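# Replace full sharps bin with empty one, stow full

## Task

Take the full sharps bin out of its wall bracket, put the empty bin from the shelved bench into the bracket in its place, and set the full bin inside the tote on the cart. The cart and stool may be shifted. At the end the gripper must be open and the robot moved away, and the robot must not have tipped over or be left leaning, or the task fails.

## Robot and tools

Robot: a Hello Robot Stretch 3 with one arm. It has a two-wheel base (0.33 m long, 0.34 m wide) that can only drive straight or spin in place; it cannot slide sideways. A mast carries a lift, and the arm telescopes out to the robot's right side, so reaching forward or back means driving the base. Spinning in place pivots about the point between the drive wheels, 0.05 m behind the front edge; with arm retracted and wrist folded it sweeps a 0.28 m radius, more if the wrist is unfolded and level.

Frames: base frame has its origin on the floor between the drive wheels, x forward, y left, z up. hand_pose is reported in it, at the point where closed fingertips meet. The odometry frame is the base frame where the scene began; heading is positive to the left, range -3.142 to 3.142.

Tool execute_actions takes "actions", a list run in order (empty list = just report state and images). Each action may hold "robot", "steps" (1 to 450 control steps at 30 per second, default 1) and "until". "steps" alone simply waits. "robot" is either one command, a list of up to 8 commands run one after another, or {"stop": true} which brakes everything and clears the queue. A command may contain:
- "base": exactly one of {"translate_m": d} (relative drive in metres from where the base is when the command starts, forward positive, |d| at most 1) or {"rotate_rad": d} (relative turn in radians, counter-clockwise/left positive, |d| at most 3.2).
- "joints": absolute targets by name; unnamed joints keep their old target. lift_m 0 to 1.1 (arm height); arm_m 0 to 0.52 (extension); wrist_yaw_rad -1.345 to 4.42 (0 along the arm, positive toward the front, 3.0 folded over the base); wrist_pitch_rad -1.57 to 0.451 (0 level, negative tips fingers down); wrist_roll_rad -2.911 to 2.911; gripper_m -0.089 to 0.179 (larger is wider; actual fingertip gap is about 0.007 less when nearly shut, 0.025 less when wide, zero under 0.007); head_pan_rad -3.953 to 1.73 (0 forward, positive left, -1.57 looks along the arm); head_tilt_rad -1.53 to 0.419 (negative looks down).
- "contact_limits": {"arm_m": effort percent 1 to 100}, how hard the arm may push before halting; lower is gentler.
In a list, {"pause_s": s} waits up to 15 s. Base and joint motions in one command start together and keep going across later calls. A newer command overrides at once and discards the rest of an old queue. Any out-of-range number rejects the whole call.

"until" ends an action early. {"robot": {"status": "ended"}} waits for all motion and the queue to finish; other fields take a word or a comparison pair like [">", 0.3] or ["!=", "moving"] (joint readings, _goal, _status, base_status, translate_m, rotate_rad, refusals, queue, queue_left). {"any": {"status": "ended"}} fires when any one motion ends.

zoom_image: {"camera": one of head_camera, nav_camera, wrist_camera, "region": [x0, y0, x1, y1]} in pixels from the top-left, at most 504x504, giving a detailed crop of the latest image. head and nav cameras move with head pan/tilt; wrist_camera rides on the gripper.

Let all motion finish first, since whatever is still moving gets braked afterward.

Results: base_status and joint_status words are moving, done (within tolerance), off_target (came to rest short, may still push), contact_stop (arm or lift pushed firmly and went slack until next command), time_out, stopped, not_commanded, torque_fault (a wrist servo overheated and is limp for 10 s). The base bracket shows distance travelled versus goal from wheel counts, which include slip. measured_speeds come from encoders. refusals counts refused goals; queue is idle/running/done/dropped/stopped; queue_left counts unstarted commands. Lines starting "refused:" or "dropped:" explain why, counting from 0. robot.on_its_own appears when the robot changed a goal itself, a joint is slack or off, a motor strains at rest, or base_tilt drifts 3 degrees or more from its start value. lidar_m lists 12 distances in 30 degree sectors starting straight ahead and going counter-clockwise, at 0.17 m height. wrist_depth_mm and head_depth_mm are 7x7 grids of median depth. motor_effort is percent with a peak in brackets; readings carry fixed offsets and noise. Each result includes one image per camera.

Driving fast (0.30 m/s, 1.9 rad/s) needs the arm stowed: lift_m under 0.30, arm_m under 0.03, wrist_yaw_rad over 2.54; otherwise 0.10 m/s and 0.63 rad/s.

Gripping: command gripper_m below the object's width (lower squeezes harder, but a stall guard may ease off and let heavy items slip); release by commanding at least 0.02 above where the pads touched. Neither the reading nor "done" confirms a grasp; check images.

Cautions: fold or unfold the wrist only with lift_m 0.32 to 0.95, wrist_pitch_rad -0.4 and roll near 0; after folding the lift may drop to 0.25. With wrist_yaw_rad under -0.4 keep pitch at -0.5 or lower. Pushing against something rigid with the gripper above roughly 0.45 m, pushing again after a contact_stop, driving while gripping something fixed, or snagging furniture (especially reversing) can tip the robot. If tilt appears, reverse the last move in small steps, free the gripper, and lower the lift to about 0.2 if still tipped. Avoid drops, slams, hard hits and prolonged forceful pushes. Objects may occasionally be nudged by an outside disturbance.

Each tool is called after ">>>" as name([rows], argument=value, ...), one row to a line, values as JSON.

## Session

>>> execute_actions(actions=[])

Scene clock: 0.00 s.
robot.base_odometry: x=+0.000 y=+0.000 heading=+0.000 (m, m, rad; robot's odometry frame)
robot.turned_by_wheels: +0.000 (rad since the last result)
robot.turned_by_imu: +0.000 (rad since the last result)
robot.base_tilt: forward=-0.6 right=+1.6 (deg)
robot.lidar_m: 1.01 1.00 1.10 1.41 1.51 1.71 2.16 2.14 2.12 2.65 2.63 1.25
robot.head_depth_mm: 1819 1909 1921 1908 1879 1851 1140 / 1733 1839 1826 1801 1798 1109 1091 / 1661 1392 1391 1397 1364 1098 1044 / 1599 1343 1335 1647 1325 1091 1009 / 1317 1296 1284 1590 1579 1109 977 / 1268 1245 1236 1530 1546 1112 933 / 1213 1201 1193 1482 1485 1121 900
robot.base_status: not_commanded
robot.joint_positions: lift_m=+0.310 arm_m=-0.001 wrist_yaw_rad=+2.895 wrist_pitch_rad=-0.351 wrist_roll_rad=-0.011 gripper_m=+0.037 head_pan_rad=-0.005 head_tilt_rad=-0.011
robot.joint_goals: lift_m=+0.310 arm_m=-0.001 wrist_yaw_rad=+2.895 wrist_pitch_rad=-0.351 wrist_roll_rad=-0.011 gripper_m=+0.037 head_pan_rad=-0.005 head_tilt_rad=-0.011
robot.joint_status: lift_m=not_commanded arm_m=not_commanded wrist_yaw_rad=not_commanded wrist_pitch_rad=not_commanded wrist_roll_rad=not_commanded gripper_m=not_commanded head_pan_rad=not_commanded head_tilt_rad=not_commanded
robot.measured_speeds: translate_m=+0.000 rotate_rad=+0.000 lift_m=+0.000 arm_m=+0.000 wrist_yaw_rad=+0.000 wrist_pitch_rad=+0.000 wrist_roll_rad=+0.000 head_pan_rad=+0.000 head_tilt_rad=+0.000
robot: refusals=0 queue=idle queue_left=0
robot.motor_effort: left_wheel=+1 right_wheel=+0 lift_m=+41 arm_m=+0 wrist_yaw_rad=+0 wrist_pitch_rad=+6 wrist_roll_rad=+0 gripper_m=+0 head_pan_rad=+0 head_tilt_rad=+1 (%)
robot.hand_pose: x=+0.0355 y=+0.0809 z=+0.3380 quat_wxyz=(+0.208, +0.702, +0.038, +0.680) (m; robot's base frame)
robot.wrist_depth_mm: - - - - - 916 765 / - - - - - 912 774 / - - - - - - 825 / 743 790 791 809 823 844 819 / 611 - 642 650 671 650 674 / 518 - 522 536 548 566 568 / 453 - - 476 478 486 489
pictures: head_camera (sideways: a quarter turn clockwise sets it upright), nav_camera (sideways: a quarter turn counterclockwise sets it upright), wrist_camera
Images, in order (width x height): head_camera 896x504, nav_camera 672x504, wrist_camera 644x364.

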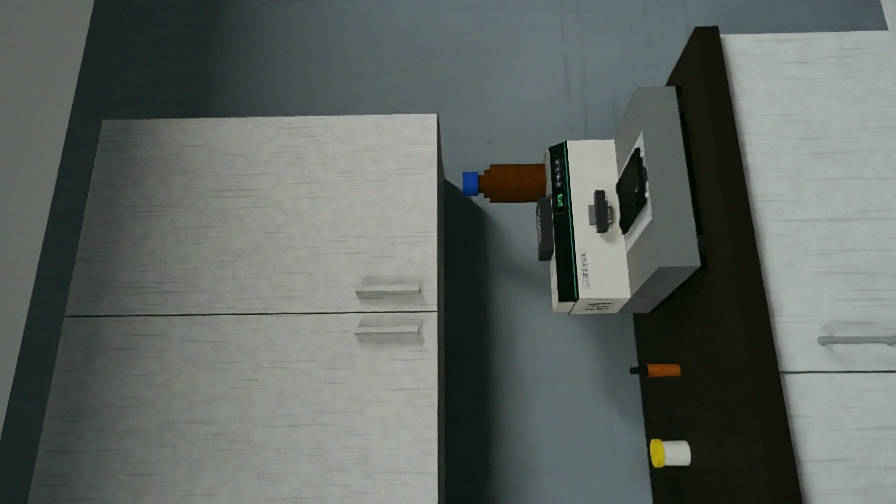

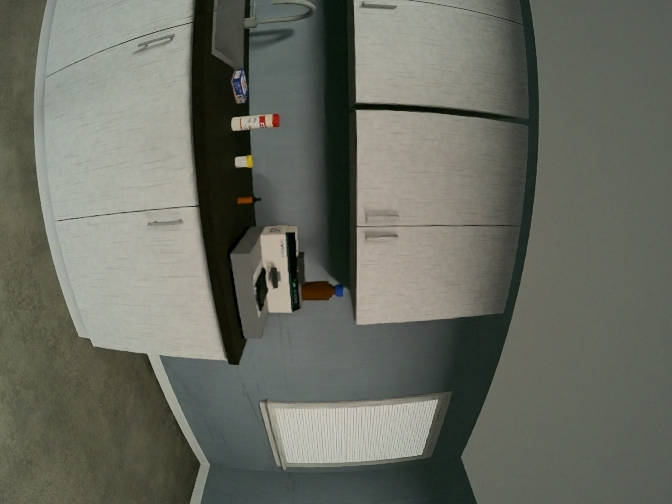

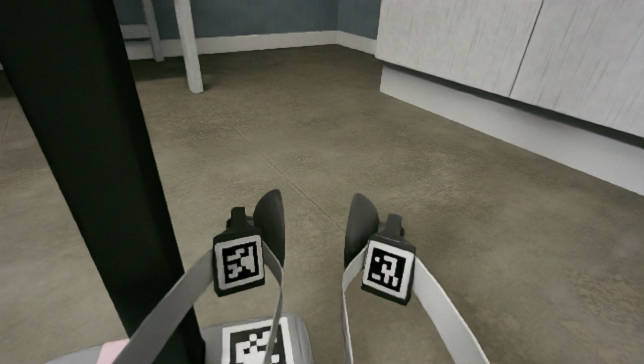

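>>> execute_actions([
  {"robot":{"joints":{"head_pan_rad":1.5,"head_tilt_rad":-0.5}},"steps":100,"until":{"robot":{"status":"ended"}}},
])

>>> execute_actions([
  {"robot":{"joints":{"head_pan_rad":-1.5,"head_tilt_rad":-0.5}},"steps":150,"until":{"robot":{"status":"ended"}}},
])

>>> execute_actions([
  {"robot":{"joints":{"head_pan_rad":-3.1,"head_tilt_rad":-0.5}},"steps":150,"until":{"robot":{"status":"ended"}}},
])

Scene clock: 1.90 s.
robot.base_odometry: x=+0.000 y=+0.000 heading=+0.000 (m, m, rad; robot's odometry frame)
robot.turned_by_wheels: +0.000 (rad since the last result)
robot.turned_by_imu: +0.000 (rad since the last result)
robot.base_tilt: forward=-0.6 right=+1.6 (deg)
robot.lidar_m: 1.01 1.01 1.10 1.41 1.51 1.71 2.16 2.14 2.12 2.66 2.63 1.25
robot.head_depth_mm: 2036 2139 2272 2409 1594 1601 1323 / 2168 2349 2602 2721 2097 1638 1325 / 2109 2249 2439 2648 2090 1613 1332 / 1971 2137 2350 2509 2123 1630 1332 / 1885 2040 2205 2382 1961 1639 1338 / 1822 1944 1525 2272 2140 1641 1342 / 1704 1886 1531 2189 2139 1649 1342
robot.base_status: not_commanded
robot.joint_positions: lift_m=+0.310 arm_m=-0.001 wrist_yaw_rad=+2.895 wrist_pitch_rad=-0.351 wrist_roll_rad=-0.011 gripper_m=+0.037 head_pan_rad=+1.493 head_tilt_rad=-0.494
robot.joint_goals: lift_m=+0.310 arm_m=-0.001 wrist_yaw_rad=+2.895 wrist_pitch_rad=-0.351 wrist_roll_rad=-0.011 gripper_m=+0.037 head_pan_rad=+1.500 head_tilt_rad=-0.500
robot.joint_status: lift_m=not_commanded arm_m=not_commanded wrist_yaw_rad=not_commanded wrist_pitch_rad=not_commanded wrist_roll_rad=not_commanded gripper_m=not_commanded head_pan_rad=done head_tilt_rad=done
robot.measured_speeds: translate_m=+0.000 rotate_rad=+0.000 lift_m=+0.000 arm_m=+0.000 wrist_yaw_rad=+0.000 wrist_pitch_rad=+0.000 wrist_roll_rad=+0.000 head_pan_rad=+0.000 head_tilt_rad=+0.000
robot: refusals=0 queue=done queue_left=0
robot.motor_effort: left_wheel=+2(1) right_wheel=-1(0) lift_m=+41(40) arm_m=+0(0) wrist_yaw_rad=+1(0) wrist_pitch_rad=+6(6) wrist_roll_rad=+0(0) gripper_m=+0(1) head_pan_rad=+3(35) head_tilt_rad=-2(21) (%)
robot.hand_pose: x=+0.0355 y=+0.0809 z=+0.3380 quat_wxyz=(+0.208, +0.702, +0.038, +0.680) (m; robot's base frame)
robot.wrist_depth_mm: - - - - - 905 774 / - - - - - 955 773 / - - - - - - 825 / 755 767 813 840 805 861 826 / 621 - 649 652 664 664 675 / 520 - 524 547 541 551 574 / 460 - - 479 473 479 480
pictures: head_camera (sideways: a quarter turn clockwise sets it upright), nav_camera (sideways: a quarter turn counterclockwise sets it upright), wrist_camera
camera_calibration (this result's frames):
head_camera: T_world_to_cam=[[-0.0509143, -0.434464, -0.899249, 1.1911], [-0.998516, 0.0395703, 0.0374166, -0.0386101], [0.0193274, 0.899819, -0.435834, 0.528445], [0, 0, 0, 1]] pos_world=[0.0118775, 0.043511, 1.30285]
nav_camera: T_world_to_cam=[[0.067461, 0.443753, 0.893606, -1.11857], [0.995949, -0.0833219, -0.0338106, 0.0869198], [0.0594535, 0.892267, -0.447576, 0.544117], [0, 0, 0, 1]] pos_world=[-0.0434577, 0.0181119, 1.24603]
wrist_camera: T_world_to_cam=[[0.972343, -0.229484, 0.0434352, -0.0334585], [-0.0846846, -0.519721, -0.850128, 0.360706], [0.217665, 0.822938, -0.524781, 0.269404], [0, 0, 0, 1]] pos_world=[0.00443944, -0.0419144, 0.449478]
Images, in order (width x height): head_camera 896x504, nav_camera 672x504, wrist_camera 644x364.

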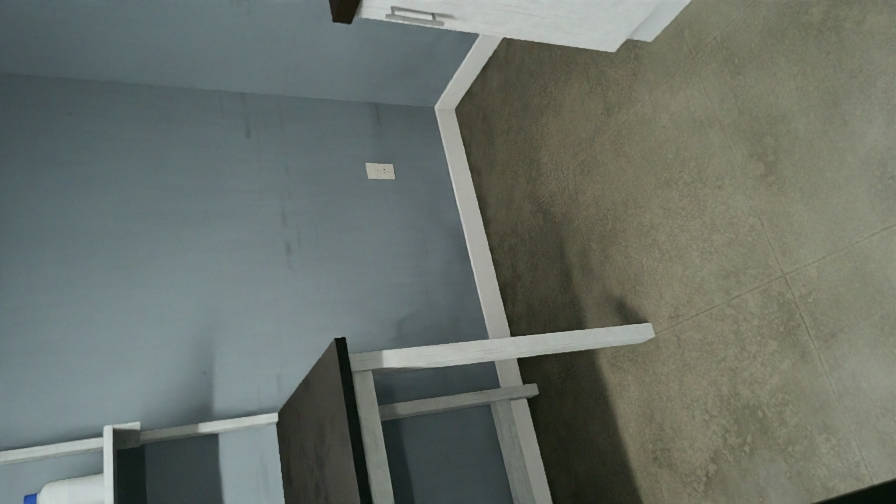

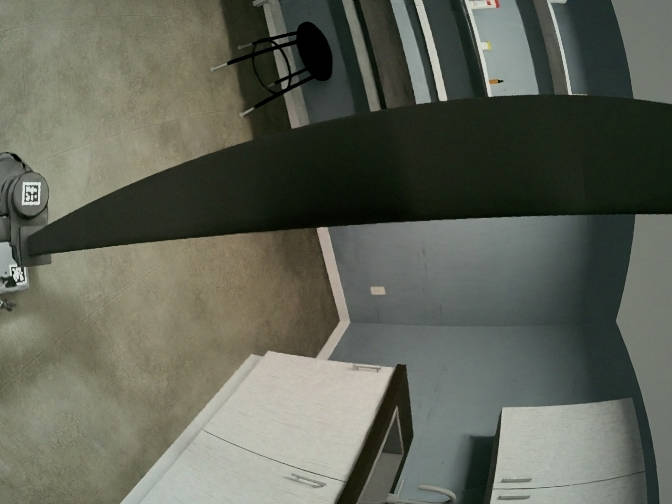

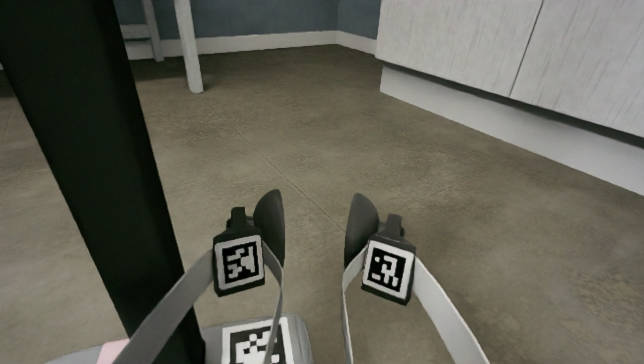

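Scene clock: 3.77 s.
robot.base_odometry: x=+0.000 y=+0.000 heading=+0.000 (m, m, rad; robot's odometry frame)
robot.turned_by_wheels: +0.000 (rad since the last result)
robot.turned_by_imu: +0.000 (rad since the last result)
robot.base_tilt: forward=-0.6 right=+1.5 (deg)
robot.lidar_m: 1.01 1.01 1.10 1.42 1.51 1.70 2.16 2.14 2.12 2.65 2.63 1.25
robot.head_depth_mm: 2499 2738 3036 2906 2066 1615 1324 / 2472 2679 2931 2899 2082 1607 1332 / 2382 2584 2812 2948 2092 1617 1342 / 2368 2507 2748 2887 2102 1630 1346 / 2273 2430 2658 2823 2109 1642 1335 / 2218 2362 2562 2788 2130 1661 1349 / 2149 2329 2487 2696 2148 1653 1350
robot.base_status: not_commanded
robot.joint_positions: lift_m=+0.310 arm_m=-0.001 wrist_yaw_rad=+2.895 wrist_pitch_rad=-0.351 wrist_roll_rad=-0.011 gripper_m=+0.037 head_pan_rad=-1.493 head_tilt_rad=-0.494
robot.joint_goals: lift_m=+0.310 arm_m=-0.001 wrist_yaw_rad=+2.895 wrist_pitch_rad=-0.351 wrist_roll_rad=-0.011 gripper_m=+0.037 head_pan_rad=-1.500 head_tilt_rad=-0.500
robot.joint_status: lift_m=not_commanded arm_m=not_commanded wrist_yaw_rad=not_commanded wrist_pitch_rad=not_commanded wrist_roll_rad=not_commanded gripper_m=not_commanded head_pan_rad=done head_tilt_rad=done
robot.measured_speeds: translate_m=+0.000 rotate_rad=+0.000 lift_m=+0.000 arm_m=+0.000 wrist_yaw_rad=+0.000 wrist_pitch_rad=+0.000 wrist_roll_rad=+0.000 head_pan_rad=+0.000 head_tilt_rad=+0.000
robot: refusals=0 queue=done queue_left=0
robot.motor_effort: left_wheel=+2(2) right_wheel=+0(1) lift_m=+41(41) arm_m=+0(1) wrist_yaw_rad=+1(0) wrist_pitch_rad=+6(6) wrist_roll_rad=+0(0) gripper_m=-1(0) head_pan_rad=-2(37) head_tilt_rad=-2(2) (%)
robot.hand_pose: x=+0.0355 y=+0.0809 z=+0.3380 quat_wxyz=(+0.208, +0.702, +0.038, +0.680) (m; robot's base frame)
robot.wrist_depth_mm: - - - - - 891 766 / - - - - - 953 781 / - - - - - - 832 / 753 790 806 818 840 835 810 / 626 - 660 650 677 667 690 / 536 - 521 553 550 562 576 / 450 - - 471 474 482 494
pictures: head_camera (sideways: a quarter turn clockwise sets it upright), nav_camera (sideways: a quarter turn counterclockwise sets it upright), wrist_camera
camera_calibration (this result's frames):
head_camera: T_world_to_cam=[[-0.0172548, 0.437346, -0.899128, 1.19073], [0.992532, 0.116104, 0.0374272, -0.0507694], [0.120761, -0.891767, -0.436083, 0.52815], [0, 0, 0, 1]] pos_world=[0.00715587, -0.0438804, 1.30284]
nav_camera: T_world_to_cam=[[0.00235287, -0.449092, 0.893483, -1.11801], [-0.996796, -0.0724866, -0.0338091, 0.0990736], [0.0799489, -0.89054, -0.447823, 0.544313], [0, 0, 0, 1]] pos_world=[0.0578694, -0.0101734, 1.24603]
wrist_camera: T_world_to_cam=[[0.972343, -0.229484, 0.0434351, -0.0334584], [-0.0846845, -0.519721, -0.850128, 0.360706], [0.217665, 0.822938, -0.524781, 0.269404], [0, 0, 0, 1]] pos_world=[0.00443942, -0.0419144, 0.449478]
Images, in order (width x height): head_camera 896x504, nav_camera 672x504, wrist_camera 644x364.

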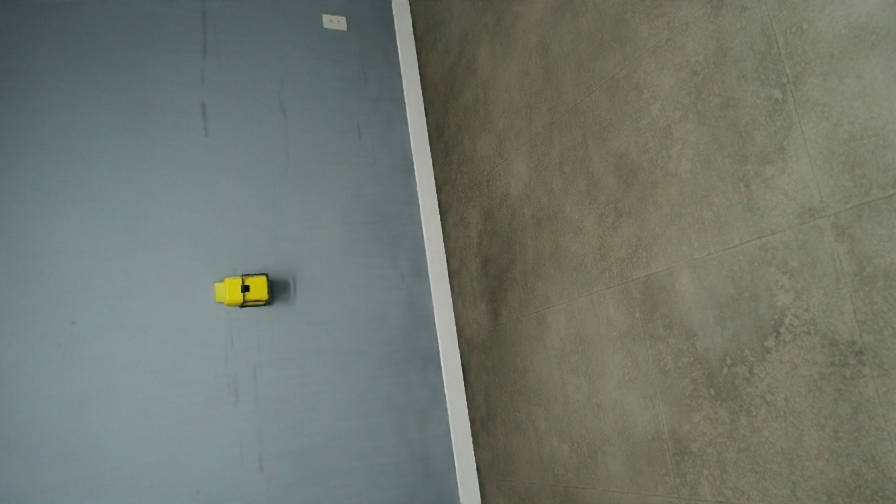

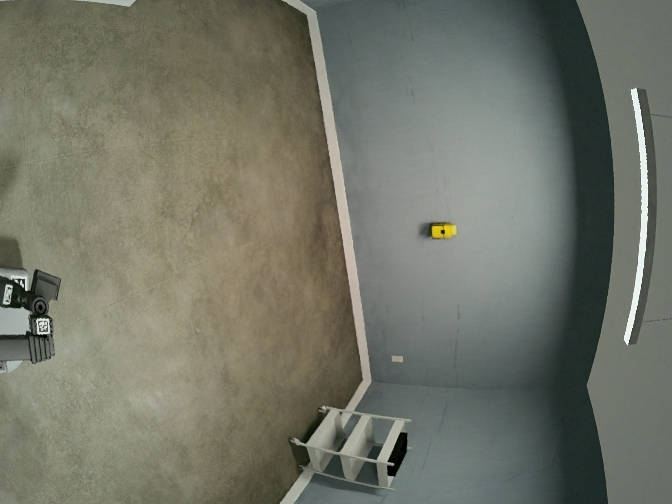

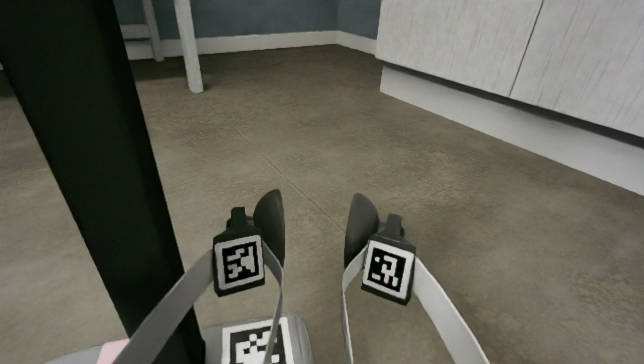

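Scene clock: 5.07 s.
robot.base_odometry: x=+0.000 y=+0.000 heading=+0.000 (m, m, rad; robot's odometry frame)
robot.turned_by_wheels: +0.000 (rad since the last result)
robot.turned_by_imu: +0.000 (rad since the last result)
robot.base_tilt: forward=-0.6 right=+1.6 (deg)
robot.lidar_m: 1.01 1.00 1.10 1.41 1.51 1.71 2.16 2.14 2.11 2.65 2.63 1.24
robot.head_depth_mm: 2068 2277 2481 2669 2075 1622 1324 / 1990 2161 2370 2609 2091 1616 1323 / 1956 2099 2299 2507 2094 1626 1334 / 1919 2082 2280 2446 2130 1630 1336 / 1869 2013 2174 2395 2108 1623 1336 / 1815 1943 2114 2304 2122 1648 1343 / 1758 1886 2036 2236 2147 1648 1356
robot.base_status: not_commanded
robot.joint_positions: lift_m=+0.310 arm_m=-0.001 wrist_yaw_rad=+2.895 wrist_pitch_rad=-0.351 wrist_roll_rad=-0.011 gripper_m=+0.037 head_pan_rad=-3.093 head_tilt_rad=-0.494
robot.joint_goals: lift_m=+0.310 arm_m=-0.001 wrist_yaw_rad=+2.895 wrist_pitch_rad=-0.351 wrist_roll_rad=-0.011 gripper_m=+0.037 head_pan_rad=-3.100 head_tilt_rad=-0.500
robot.joint_status: lift_m=not_commanded arm_m=not_commanded wrist_yaw_rad=not_commanded wrist_pitch_rad=not_commanded wrist_roll_rad=not_commanded gripper_m=not_commanded head_pan_rad=done head_tilt_rad=done
robot.measured_speeds: translate_m=+0.000 rotate_rad=+0.000 lift_m=+0.000 arm_m=+0.000 wrist_yaw_rad=+0.000 wrist_pitch_rad=+0.000 wrist_roll_rad=+0.000 head_pan_rad=+0.000 head_tilt_rad=+0.000
robot: refusals=0 queue=done queue_left=0
robot.motor_effort: left_wheel=+2(1) right_wheel=+0(0) lift_m=+40(40) arm_m=+0(0) wrist_yaw_rad=+1(1) wrist_pitch_rad=+6(6) wrist_roll_rad=+0(0) gripper_m=+0(0) head_pan_rad=-3(38) head_tilt_rad=-1(3) (%)
robot.hand_pose: x=+0.0355 y=+0.0809 z=+0.3380 quat_wxyz=(+0.208, +0.702, +0.038, +0.680) (m; robot's base frame)
robot.wrist_depth_mm: - - - - - 906 759 / - - - - - 937 788 / - - - - - - 861 / 775 814 820 833 861 832 832 / 623 - 649 662 671 682 669 / 521 - 522 533 544 558 570 / 449 - - 478 476 475 480
pictures: head_camera (sideways: a quarter turn clockwise sets it upright), nav_camera (sideways: a quarter turn counterclockwise sets it upright), wrist_camera
camera_calibration (this result's frames):
head_camera: T_world_to_cam=[[0.437693, 0.00447715, -0.899113, 1.18794], [0.0870689, -0.995499, 0.0374285, -0.0452477], [-0.894899, -0.094667, -0.436113, 0.534385], [0, 0, 0, 1]] pos_world=[-0.0377925, 0.000226032, 1.30284]
nav_camera: T_world_to_cam=[[-0.448999, 0.0107614, 0.893467, -1.11523], [-0.0433452, 0.998488, -0.0338089, 0.0932573], [-0.89248, -0.0539077, -0.447854, 0.550285], [0, 0, 0, 1]] pos_world=[-0.00557895, -0.0514501, 1.24603]
wrist_camera: T_world_to_cam=[[0.972343, -0.229484, 0.0434352, -0.0334585], [-0.0846845, -0.519721, -0.850128, 0.360706], [0.217665, 0.822938, -0.524781, 0.269404], [0, 0, 0, 1]] pos_world=[0.00443943, -0.0419144, 0.449478]
Images, in order (width x height): head_camera 896x504, nav_camera 672x504, wrist_camera 644x364.

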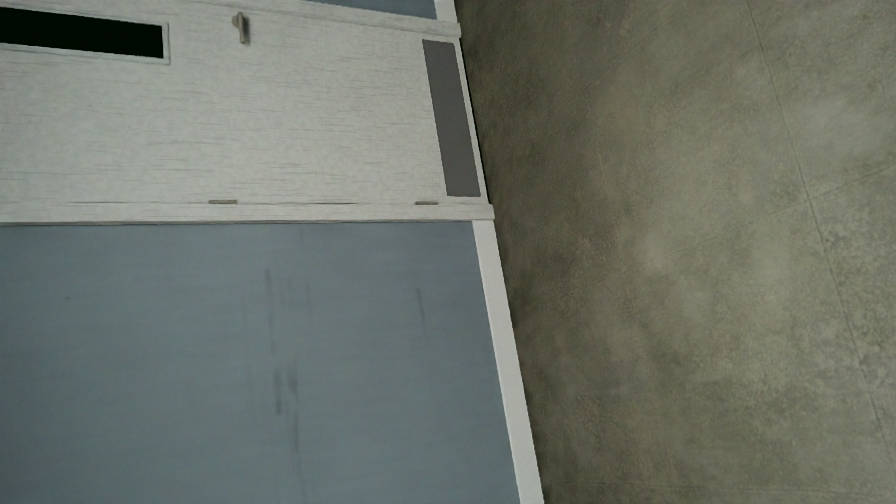

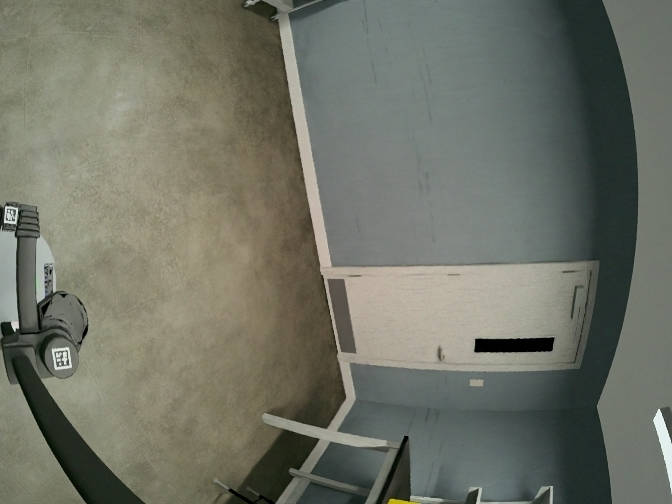

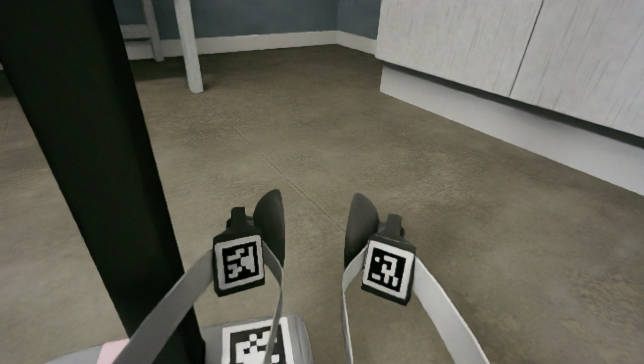

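>>> execute_actions([
  {"robot":{"joints":{"head_pan_rad":-3.9,"head_tilt_rad":-0.3}},"steps":150,"until":{"robot":{"status":"ended"}}},
])

>>> execute_actions([
  {"robot":{"joints":{"head_pan_rad":-2.2,"head_tilt_rad":-0.3}},"steps":150,"until":{"robot":{"status":"ended"}}},
])

Scene clock: 6.57 s.
robot.base_odometry: x=+0.000 y=+0.000 heading=+0.000 (m, m, rad; robot's odometry frame)
robot.turned_by_wheels: +0.000 (rad since the last result)
robot.turned_by_imu: +0.000 (rad since the last result)
robot.base_tilt: forward=-0.6 right=+1.5 (deg)
robot.lidar_m: 1.01 1.00 1.10 1.42 1.51 1.70 2.15 2.14 2.12 2.66 2.63 1.25
robot.head_depth_mm: - - - - - - - / 1857 1956 2097 1597 2027 1986 1551 / 1963 2054 2207 1810 2409 1930 1548 / 2044 2174 2291 1612 2525 2013 1547 / 2206 2343 2472 2127 2683 1921 1553 / 2373 2484 2669 2854 2708 2031 1566 / 2495 2605 2782 2799 2790 2031 1565
robot.base_status: not_commanded
robot.joint_positions: lift_m=+0.310 arm_m=-0.001 wrist_yaw_rad=+2.895 wrist_pitch_rad=-0.351 wrist_roll_rad=-0.011 gripper_m=+0.037 head_pan_rad=-3.893 head_tilt_rad=-0.310
robot.joint_goals: lift_m=+0.310 arm_m=-0.001 wrist_yaw_rad=+2.895 wrist_pitch_rad=-0.351 wrist_roll_rad=-0.011 gripper_m=+0.037 head_pan_rad=-3.900 head_tilt_rad=-0.300
robot.joint_status: lift_m=not_commanded arm_m=not_commanded wrist_yaw_rad=not_commanded wrist_pitch_rad=not_commanded wrist_roll_rad=not_commanded gripper_m=not_commanded head_pan_rad=done head_tilt_rad=done
robot.measured_speeds: translate_m=+0.000 rotate_rad=+0.000 lift_m=+0.000 arm_m=+0.000 wrist_yaw_rad=+0.000 wrist_pitch_rad=+0.000 wrist_roll_rad=+0.000 head_pan_rad=+0.000 head_tilt_rad=+0.000
robot: refusals=0 queue=done queue_left=0
robot.motor_effort: left_wheel=+2(2) right_wheel=+0(0) lift_m=+41(41) arm_m=+1(0) wrist_yaw_rad=+1(1) wrist_pitch_rad=+6(6) wrist_roll_rad=+0(0) gripper_m=+0(1) head_pan_rad=-2(34) head_tilt_rad=+4(16) (%)
robot.hand_pose: x=+0.0355 y=+0.0809 z=+0.3380 quat_wxyz=(+0.208, +0.702, +0.038, +0.680) (m; robot's base frame)
robot.wrist_depth_mm: - - - - - 890 760 / - - - - - 936 796 / - - - - - - 851 / 754 771 784 801 820 834 836 / 616 - 651 641 680 696 666 / 519 - 516 549 547 559 568 / 453 - - 475 482 477 486
pictures: head_camera (sideways: a quarter turn clockwise sets it upright), nav_camera (sideways: a quarter turn counterclockwise sets it upright), wrist_camera
camera_calibration (this result's frames):
head_camera: T_world_to_cam=[[0.18273, -0.193742, -0.963885, 1.27404], [-0.648941, -0.760255, 0.0297882, -0.0308193], [-0.73857, 0.620061, -0.264649, 0.310288], [0, 0, 0, 1]] pos_world=[-0.0236365, 0.0310076, 1.31107]
nav_camera: T_world_to_cam=[[-0.1803, 0.213052, 0.960261, -1.20405], [0.681492, 0.731024, -0.0342339, 0.0893972], [-0.709267, 0.648238, -0.276997, 0.326817], [0, 0, 0, 1]] pos_world=[-0.0462132, -0.0206806, 1.24979]
wrist_camera: T_world_to_cam=[[0.972343, -0.229484, 0.0434351, -0.0334584], [-0.0846845, -0.519721, -0.850128, 0.360706], [0.217665, 0.822938, -0.524781, 0.269404], [0, 0, 0, 1]] pos_world=[0.00443942, -0.0419144, 0.449478]
Images, in order (width x height): head_camera 896x504, nav_camera 672x504, wrist_camera 644x364.

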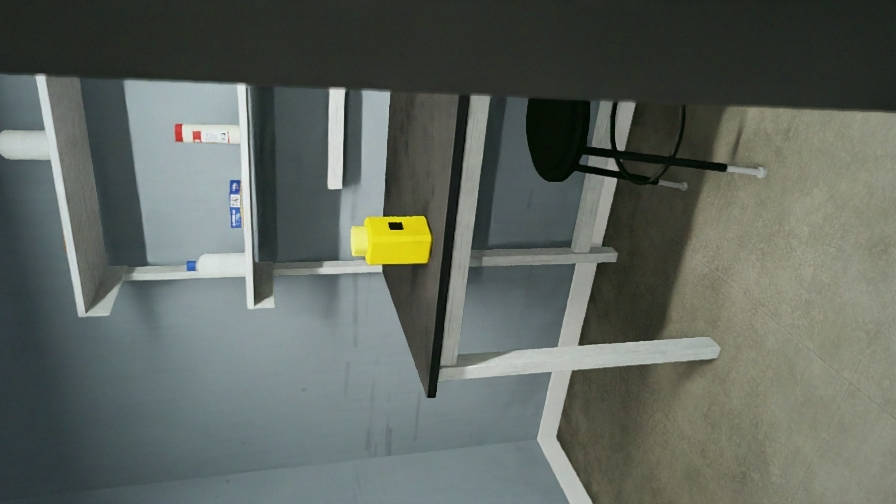

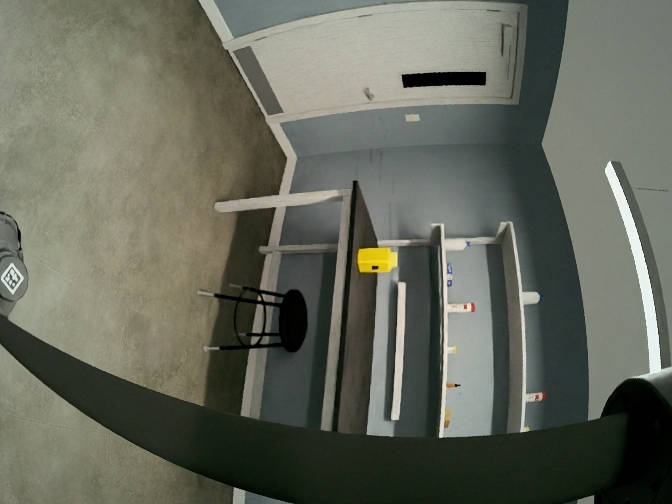

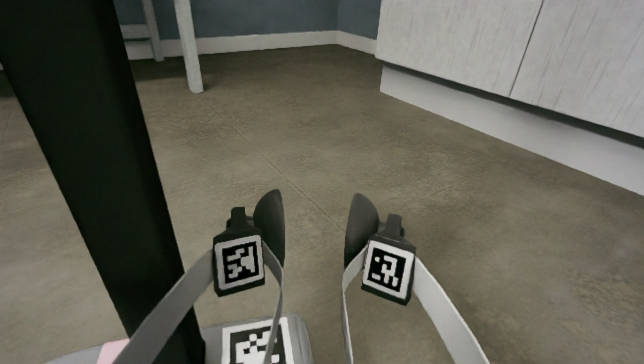

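Scene clock: 7.93 s.
robot.base_odometry: x=+0.000 y=+0.000 heading=+0.000 (m, m, rad; robot's odometry frame)
robot.turned_by_wheels: +0.000 (rad since the last result)
robot.turned_by_imu: +0.000 (rad since the last result)
robot.base_tilt: forward=-0.6 right=+1.5 (deg)
robot.lidar_m: 1.01 1.01 1.10 1.41 1.51 1.71 2.16 2.14 2.12 2.65 2.63 1.25
robot.head_depth_mm: 1898 1975 2080 2169 2268 1978 1543 / 2010 2102 2215 2321 2440 1988 1534 / 2144 2266 2382 2502 2554 1996 1553 / 2296 2407 2560 2603 2554 2017 1550 / 2435 2571 2731 2652 2553 2037 1559 / 2666 2812 2958 3231 2882 2028 1555 / 2835 2974 3069 3203 2909 2053 1571
robot.base_status: not_commanded
robot.joint_positions: lift_m=+0.310 arm_m=-0.001 wrist_yaw_rad=+2.895 wrist_pitch_rad=-0.351 wrist_roll_rad=-0.011 gripper_m=+0.037 head_pan_rad=-2.207 head_tilt_rad=-0.310
robot.joint_goals: lift_m=+0.310 arm_m=-0.001 wrist_yaw_rad=+2.895 wrist_pitch_rad=-0.351 wrist_roll_rad=-0.011 gripper_m=+0.037 head_pan_rad=-2.200 head_tilt_rad=-0.300
robot.joint_status: lift_m=not_commanded arm_m=not_commanded wrist_yaw_rad=not_commanded wrist_pitch_rad=not_commanded wrist_roll_rad=not_commanded gripper_m=not_commanded head_pan_rad=done head_tilt_rad=done
robot.measured_speeds: translate_m=+0.000 rotate_rad=+0.000 lift_m=+0.000 arm_m=+0.000 wrist_yaw_rad=+0.000 wrist_pitch_rad=+0.000 wrist_roll_rad=+0.000 head_pan_rad=+0.000 head_tilt_rad=+0.000
robot: refusals=0 queue=done queue_left=0
robot.motor_effort: left_wheel=+2(1) right_wheel=+0(0) lift_m=+40(41) arm_m=+0(0) wrist_yaw_rad=+1(0) wrist_pitch_rad=+6(6) wrist_roll_rad=+0(1) gripper_m=+0(1) head_pan_rad=+3(37) head_tilt_rad=+4(9) (%)
robot.hand_pose: x=+0.0355 y=+0.0809 z=+0.3380 quat_wxyz=(+0.208, +0.702, +0.038, +0.680) (m; robot's base frame)
robot.wrist_depth_mm: - - - - - 929 774 / - - - - - 972 779 / - - - - - - 836 / 767 807 815 838 832 864 818 / 610 - 647 649 656 669 685 / 529 - 518 553 537 562 580 / 461 - - 482 471 481 488
pictures: head_camera (sideways: a quarter turn clockwise sets it upright), nav_camera (sideways: a quarter turn counterclockwise sets it upright), wrist_camera
camera_calibration (this result's frames):
head_camera: T_world_to_cam=[[0.171386, 0.203492, -0.96396, 1.27421], [0.829558, -0.557626, 0.0297757, -0.0398218], [-0.53147, -0.804764, -0.264377, 0.308672], [0, 0, 0, 1]] pos_world=[-0.0212977, -0.0330889, 1.31108]
nav_camera: T_world_to_cam=[[-0.190848, -0.203289, 0.960339, -1.20409], [-0.804247, 0.593309, -0.0342336, 0.0984599], [-0.562818, -0.778883, -0.276726, 0.325571], [0, 0, 0, 1]] pos_world=[0.0326252, -0.0496133, 1.2498]
wrist_camera: T_world_to_cam=[[0.972343, -0.229484, 0.0434351, -0.0334585], [-0.0846846, -0.519721, -0.850128, 0.360706], [0.217665, 0.822938, -0.524781, 0.269404], [0, 0, 0, 1]] pos_world=[0.00443944, -0.0419144, 0.449478]
Images, in order (width x height): head_camera 896x504, nav_camera 672x504, wrist_camera 644x364.

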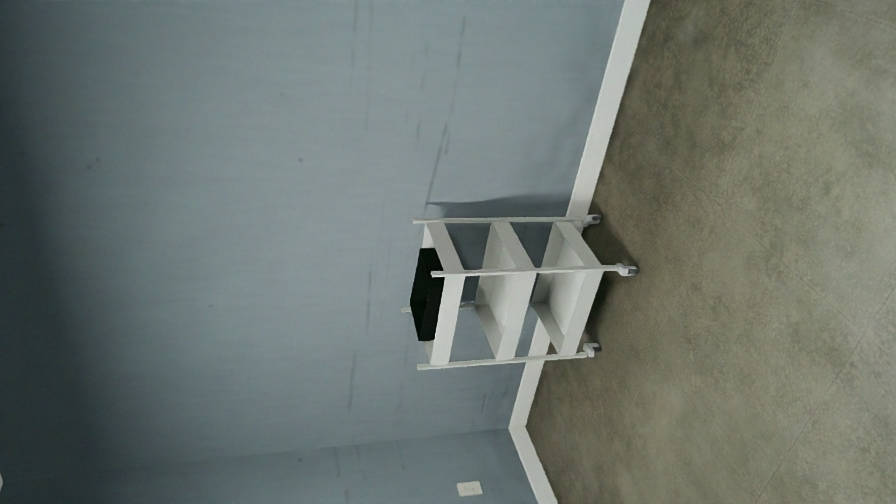

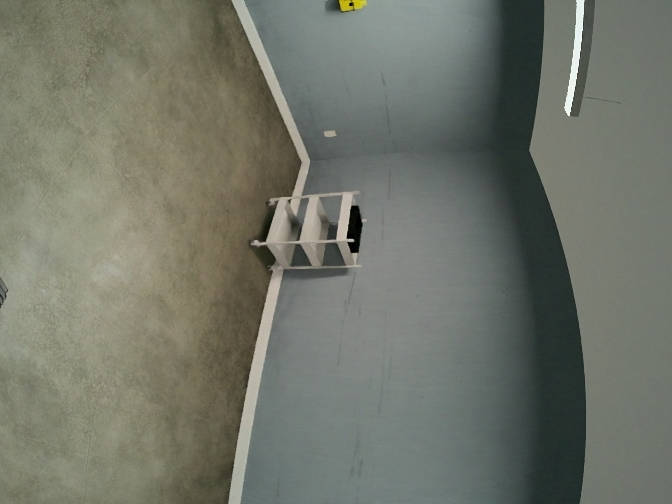

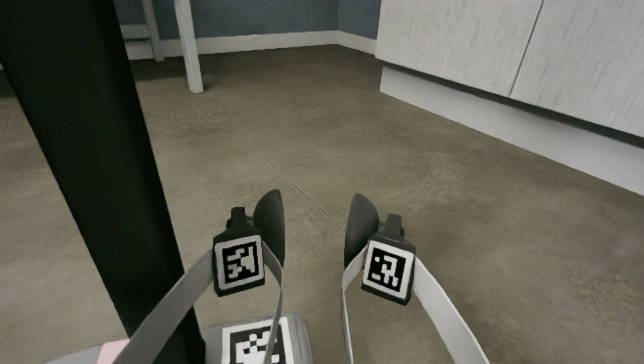

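>>> zoom_image(camera="head_camera", region=[380, 190, 660, 390])

Region (380, 190, 660, 390) of head_camera's 896x504 image, scaled by 1.800, with more detail than that image has; it fills the top 360 rows of this view, and the rest is white.

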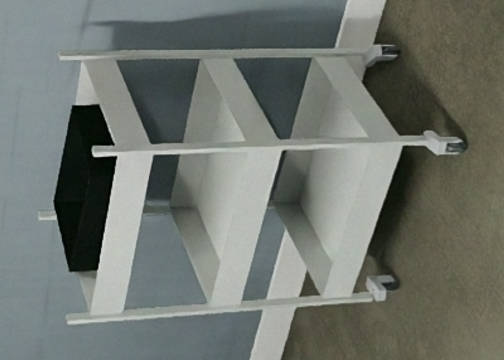

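>>> execute_actions([
  {"robot":[{"joints":{"lift_m":0.28,"head_pan_rad":0,"head_tilt_rad":-0.3}},{"base":{"rotate_rad":-1.428}},{"base":{"translate_m":1.0}},{"base":{"translate_m":0.8}}],"steps":450,"until":{"robot":{"status":"ended"}}},
])

Scene clock: 24.20 s.
robot.base_odometry: x=+0.256 y=-1.782 heading=-1.428 (m, m, rad; robot's odometry frame)
robot.turned_by_wheels: -1.428 (rad since the last result)
robot.turned_by_imu: -1.451 (rad since the last result)
robot.base_tilt: forward=-0.7 right=+1.5 (deg)
robot.lidar_m: 0.89 0.89 1.05 1.93 1.86 1.71 3.02 3.14 1.98 1.31 1.67 1.01
robot.head_depth_mm: 815 858 906 963 1020 1087 1168 / 798 840 888 935 994 1061 1128 / 781 822 862 910 972 1030 1102 / 766 805 847 888 835 1005 1070 / 752 787 828 869 911 976 1043 / 739 771 809 852 900 951 1015 / 721 756 792 833 880 928 990
robot.base_status: done (translate_m +0.8000 of +0.8000)
robot.joint_positions: lift_m=+0.280 arm_m=-0.001 wrist_yaw_rad=+2.895 wrist_pitch_rad=-0.352 wrist_roll_rad=-0.011 gripper_m=+0.037 head_pan_rad=-0.007 head_tilt_rad=-0.309
robot.joint_goals: lift_m=+0.280 arm_m=-0.001 wrist_yaw_rad=+2.895 wrist_pitch_rad=-0.352 wrist_roll_rad=-0.011 gripper_m=+0.037 head_pan_rad=+0.000 head_tilt_rad=-0.300
robot.joint_status: lift_m=done arm_m=not_commanded wrist_yaw_rad=not_commanded wrist_pitch_rad=not_commanded wrist_roll_rad=not_commanded gripper_m=not_commanded head_pan_rad=done head_tilt_rad=done
robot.measured_speeds: translate_m=+0.000 rotate_rad=+0.000 lift_m=+0.000 arm_m=+0.000 wrist_yaw_rad=+0.000 wrist_pitch_rad=+0.000 wrist_roll_rad=+0.000 head_pan_rad=+0.000 head_tilt_rad=+0.000
robot: refusals=0 queue=done queue_left=0
robot.motor_effort: left_wheel=+4(12) right_wheel=-5(11) lift_m=+26(41) arm_m=+0(0) wrist_yaw_rad=+0(1) wrist_pitch_rad=+6(6) wrist_roll_rad=+0(0) gripper_m=+0(0) head_pan_rad=+3(35) head_tilt_rad=+4(4) (%)
robot.hand_pose: x=+0.0355 y=+0.0808 z=+0.3082 quat_wxyz=(+0.209, +0.702, +0.039, +0.680) (m; robot's base frame)
robot.wrist_depth_mm: - - - - - 900 699 / - - - - - 934 741 / 887 971 - - - 946 749 / 709 716 747 754 787 792 740 / 570 - 615 600 618 627 641 / 491 - - 512 516 518 536 / 436 - - 436 441 446 459
pictures: head_camera (sideways: a quarter turn clockwise sets it upright), nav_camera (sideways: a quarter turn counterclockwise sets it upright), wrist_camera
camera_calibration (this result's frames):
head_camera: T_world_to_cam=[[-0.264361, 0.0187122, -0.964242, 1.27724], [-0.0377307, 0.998846, 0.0297281, -0.0344694], [0.963685, 0.0442404, -0.26335, 0.298214], [0, 0, 0, 1]] pos_world=[0.0489669, -0.00266335, 1.31112]
nav_camera: T_world_to_cam=[[0.27566, -0.0345626, 0.960634, -1.20732], [-0.00600953, -0.999396, -0.0342327, 0.0935895], [0.961237, 0.00366363, -0.275701, 0.31494], [0, 0, 0, 1]] pos_world=[0.0306403, 0.050651, 1.24983]
wrist_camera: T_world_to_cam=[[0.97235, -0.229456, 0.0434251, -0.0321662], [-0.0848254, -0.52028, -0.849772, 0.33527], [0.217579, 0.822592, -0.525358, 0.254054], [0, 0, 0, 1]] pos_world=[0.00443955, -0.041929, 0.419769]
Images, in order (width x height): head_camera 896x504, nav_camera 672x504, wrist_camera 644x364.

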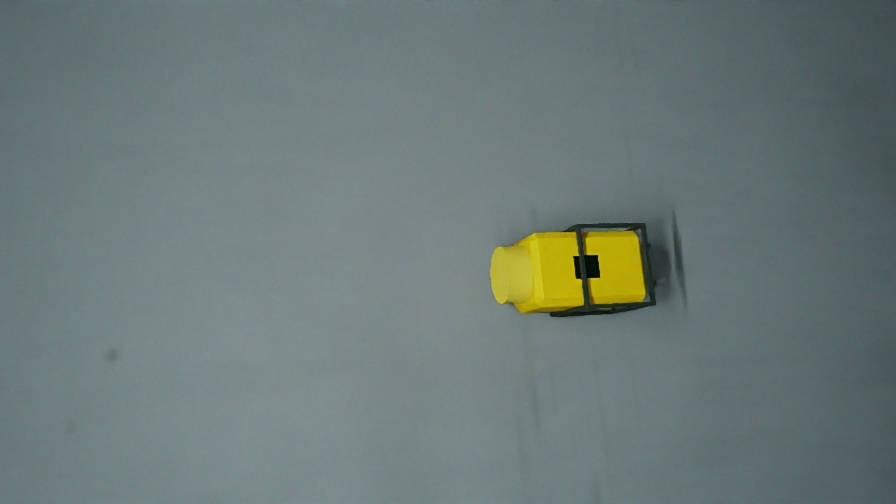

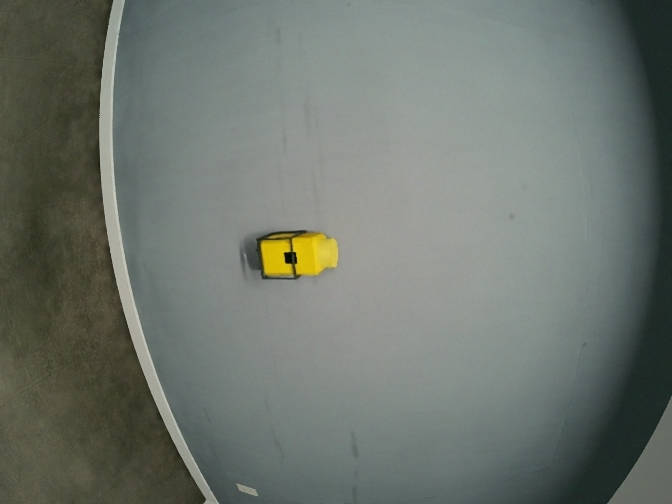

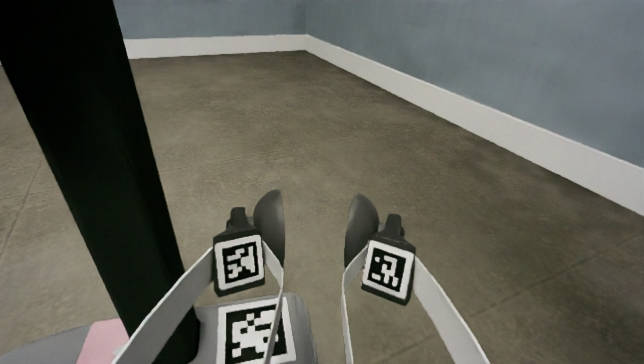

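>>> zoom_image(camera="head_camera", region=[470, 190, 710, 340])

Region (470, 190, 710, 340) of head_camera's 896x504 image, scaled by 2.100, with more detail than that image has; it fills the top 315 rows of this view, and the rest is white.

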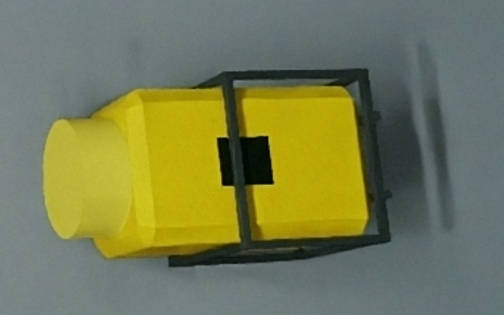

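>>> execute_actions([
  {"robot":[{"base":{"translate_m":0.15}},{"base":{"rotate_rad":1.779},"joints":{"head_pan_rad":-1.57,"head_tilt_rad":-0.5}},{"joints":{"lift_m":0.5,"wrist_pitch_rad":-0.4,"wrist_roll_rad":0}},{"joints":{"lift_m":0.86,"wrist_yaw_rad":0.0,"gripper_m":0.165}},{"joints":{"wrist_pitch_rad":0.0}}],"steps":450,"until":{"robot":{"status":"ended"}}},
])

Scene clock: 39.67 s.
robot.base_odometry: x=+0.278 y=-1.930 heading=+0.351 (m, m, rad; robot's odometry frame)
robot.turned_by_wheels: +1.779 (rad since the last result)
robot.turned_by_imu: +1.801 (rad since the last result)
robot.base_tilt: forward=-0.6 right=+1.6 (deg)
robot.lidar_m: 2.04 1.83 2.00 3.26 2.48 1.34 1.30 1.08 0.77 0.74 0.77 1.04
robot.head_depth_mm: 601 653 709 779 866 985 1095 / 604 651 709 717 841 972 1099 / 606 654 712 751 859 961 - / 604 654 713 785 868 971 1116 / 606 656 713 785 872 999 1110 / 608 657 716 788 873 979 1119 / 609 656 717 789 876 986 1124
robot.base_status: done (rotate_rad +1.7788 of +1.7790)
robot.joint_positions: lift_m=+0.860 arm_m=-0.001 wrist_yaw_rad=+0.003 wrist_pitch_rad=-0.026 wrist_roll_rad=-0.006 gripper_m=+0.165 head_pan_rad=-1.563 head_tilt_rad=-0.494
robot.joint_goals: lift_m=+0.860 arm_m=-0.001 wrist_yaw_rad=+0.000 wrist_pitch_rad=+0.000 wrist_roll_rad=+0.000 gripper_m=+0.165 head_pan_rad=-1.570 head_tilt_rad=-0.500
robot.joint_status: lift_m=done arm_m=not_commanded wrist_yaw_rad=done wrist_pitch_rad=done wrist_roll_rad=done gripper_m=done head_pan_rad=done head_tilt_rad=done
robot.measured_speeds: translate_m=+0.000 rotate_rad=+0.000 lift_m=+0.000 arm_m=+0.000 wrist_yaw_rad=+0.000 wrist_pitch_rad=+0.000 wrist_roll_rad=+0.000 head_pan_rad=+0.000 head_tilt_rad=+0.000
robot: refusals=0 queue=done queue_left=0
robot.motor_effort: left_wheel=-1(10) right_wheel=+4(15) lift_m=+54(55) arm_m=+0(1) wrist_yaw_rad=-3(4) wrist_pitch_rad=+10(9) wrist_roll_rad=+3(2) gripper_m=+0(85) head_pan_rad=-3(37) head_tilt_rad=-1(13) (%)
robot.hand_pose: x=-0.0207 y=-0.3999 z=+0.9675 quat_wxyz=(+0.710, +0.011, -0.704, -0.009) (m; robot's base frame)
robot.wrist_depth_mm: 449 452 451 456 461 460 460 / 457 475 463 474 476 464 473 / 481 488 493 491 480 489 494 / 500 505 497 504 490 505 510 / 519 532 523 519 436 522 532 / - 561 534 560 548 562 560 / 570 580 564 571 579 573 565
pictures: head_camera (sideways: a quarter turn clockwise sets it upright), nav_camera (sideways: a quarter turn counterclockwise sets it upright), wrist_camera
camera_calibration (this result's frames):
head_camera: T_world_to_cam=[[0.0134959, 0.43796, -0.898893, 1.19024], [0.998235, 0.046099, 0.0374478, -0.050831], [0.0578388, -0.897812, -0.436565, 0.529162], [0, 0, 0, 1]] pos_world=[0.00407185, -0.0438467, 1.30281]
nav_camera: T_world_to_cam=[[-0.0291859, -0.448628, 0.893242, -1.1175], [-0.999426, -0.0022913, -0.0338061, 0.0990858], [0.0172131, -0.893716, -0.448303, 0.545321], [0, 0, 0, 1]] pos_world=[0.057027, -0.0137537, 1.24602]
wrist_camera: T_world_to_cam=[[-0.99914, -0.00342279, 0.0413333, -0.0648692], [-0.0410397, 0.225575, -0.973361, 1.05934], [-0.00599215, -0.97422, -0.225521, -0.00521848], [0, 0, 0, 1]] pos_world=[-0.0213696, -0.244267, 1.03263]
Images, in order (width x height): head_camera 896x504, nav_camera 672x504, wrist_camera 644x364.

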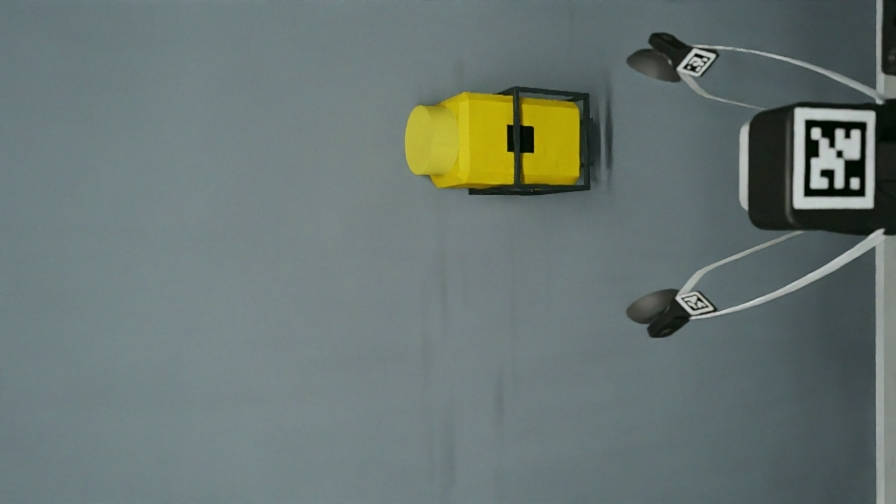

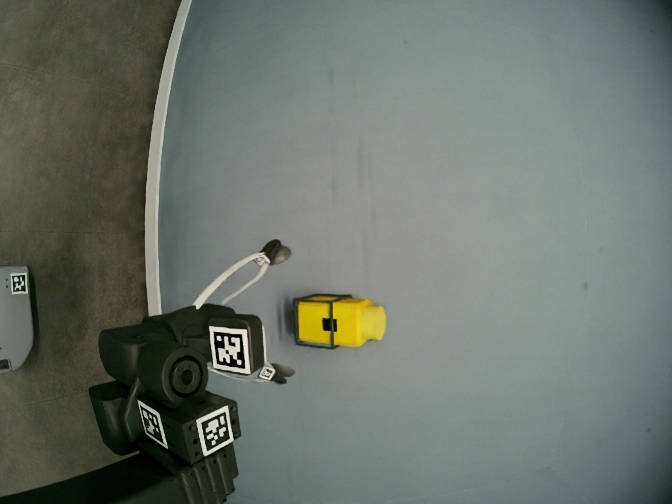

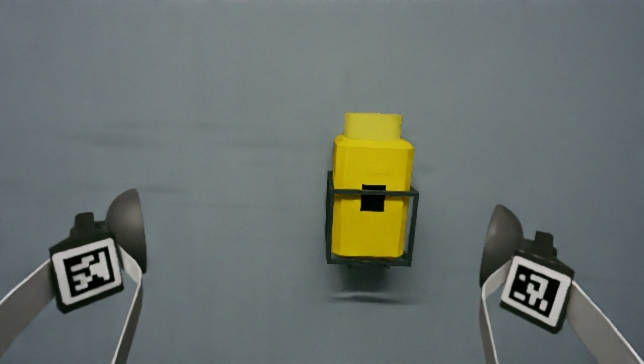

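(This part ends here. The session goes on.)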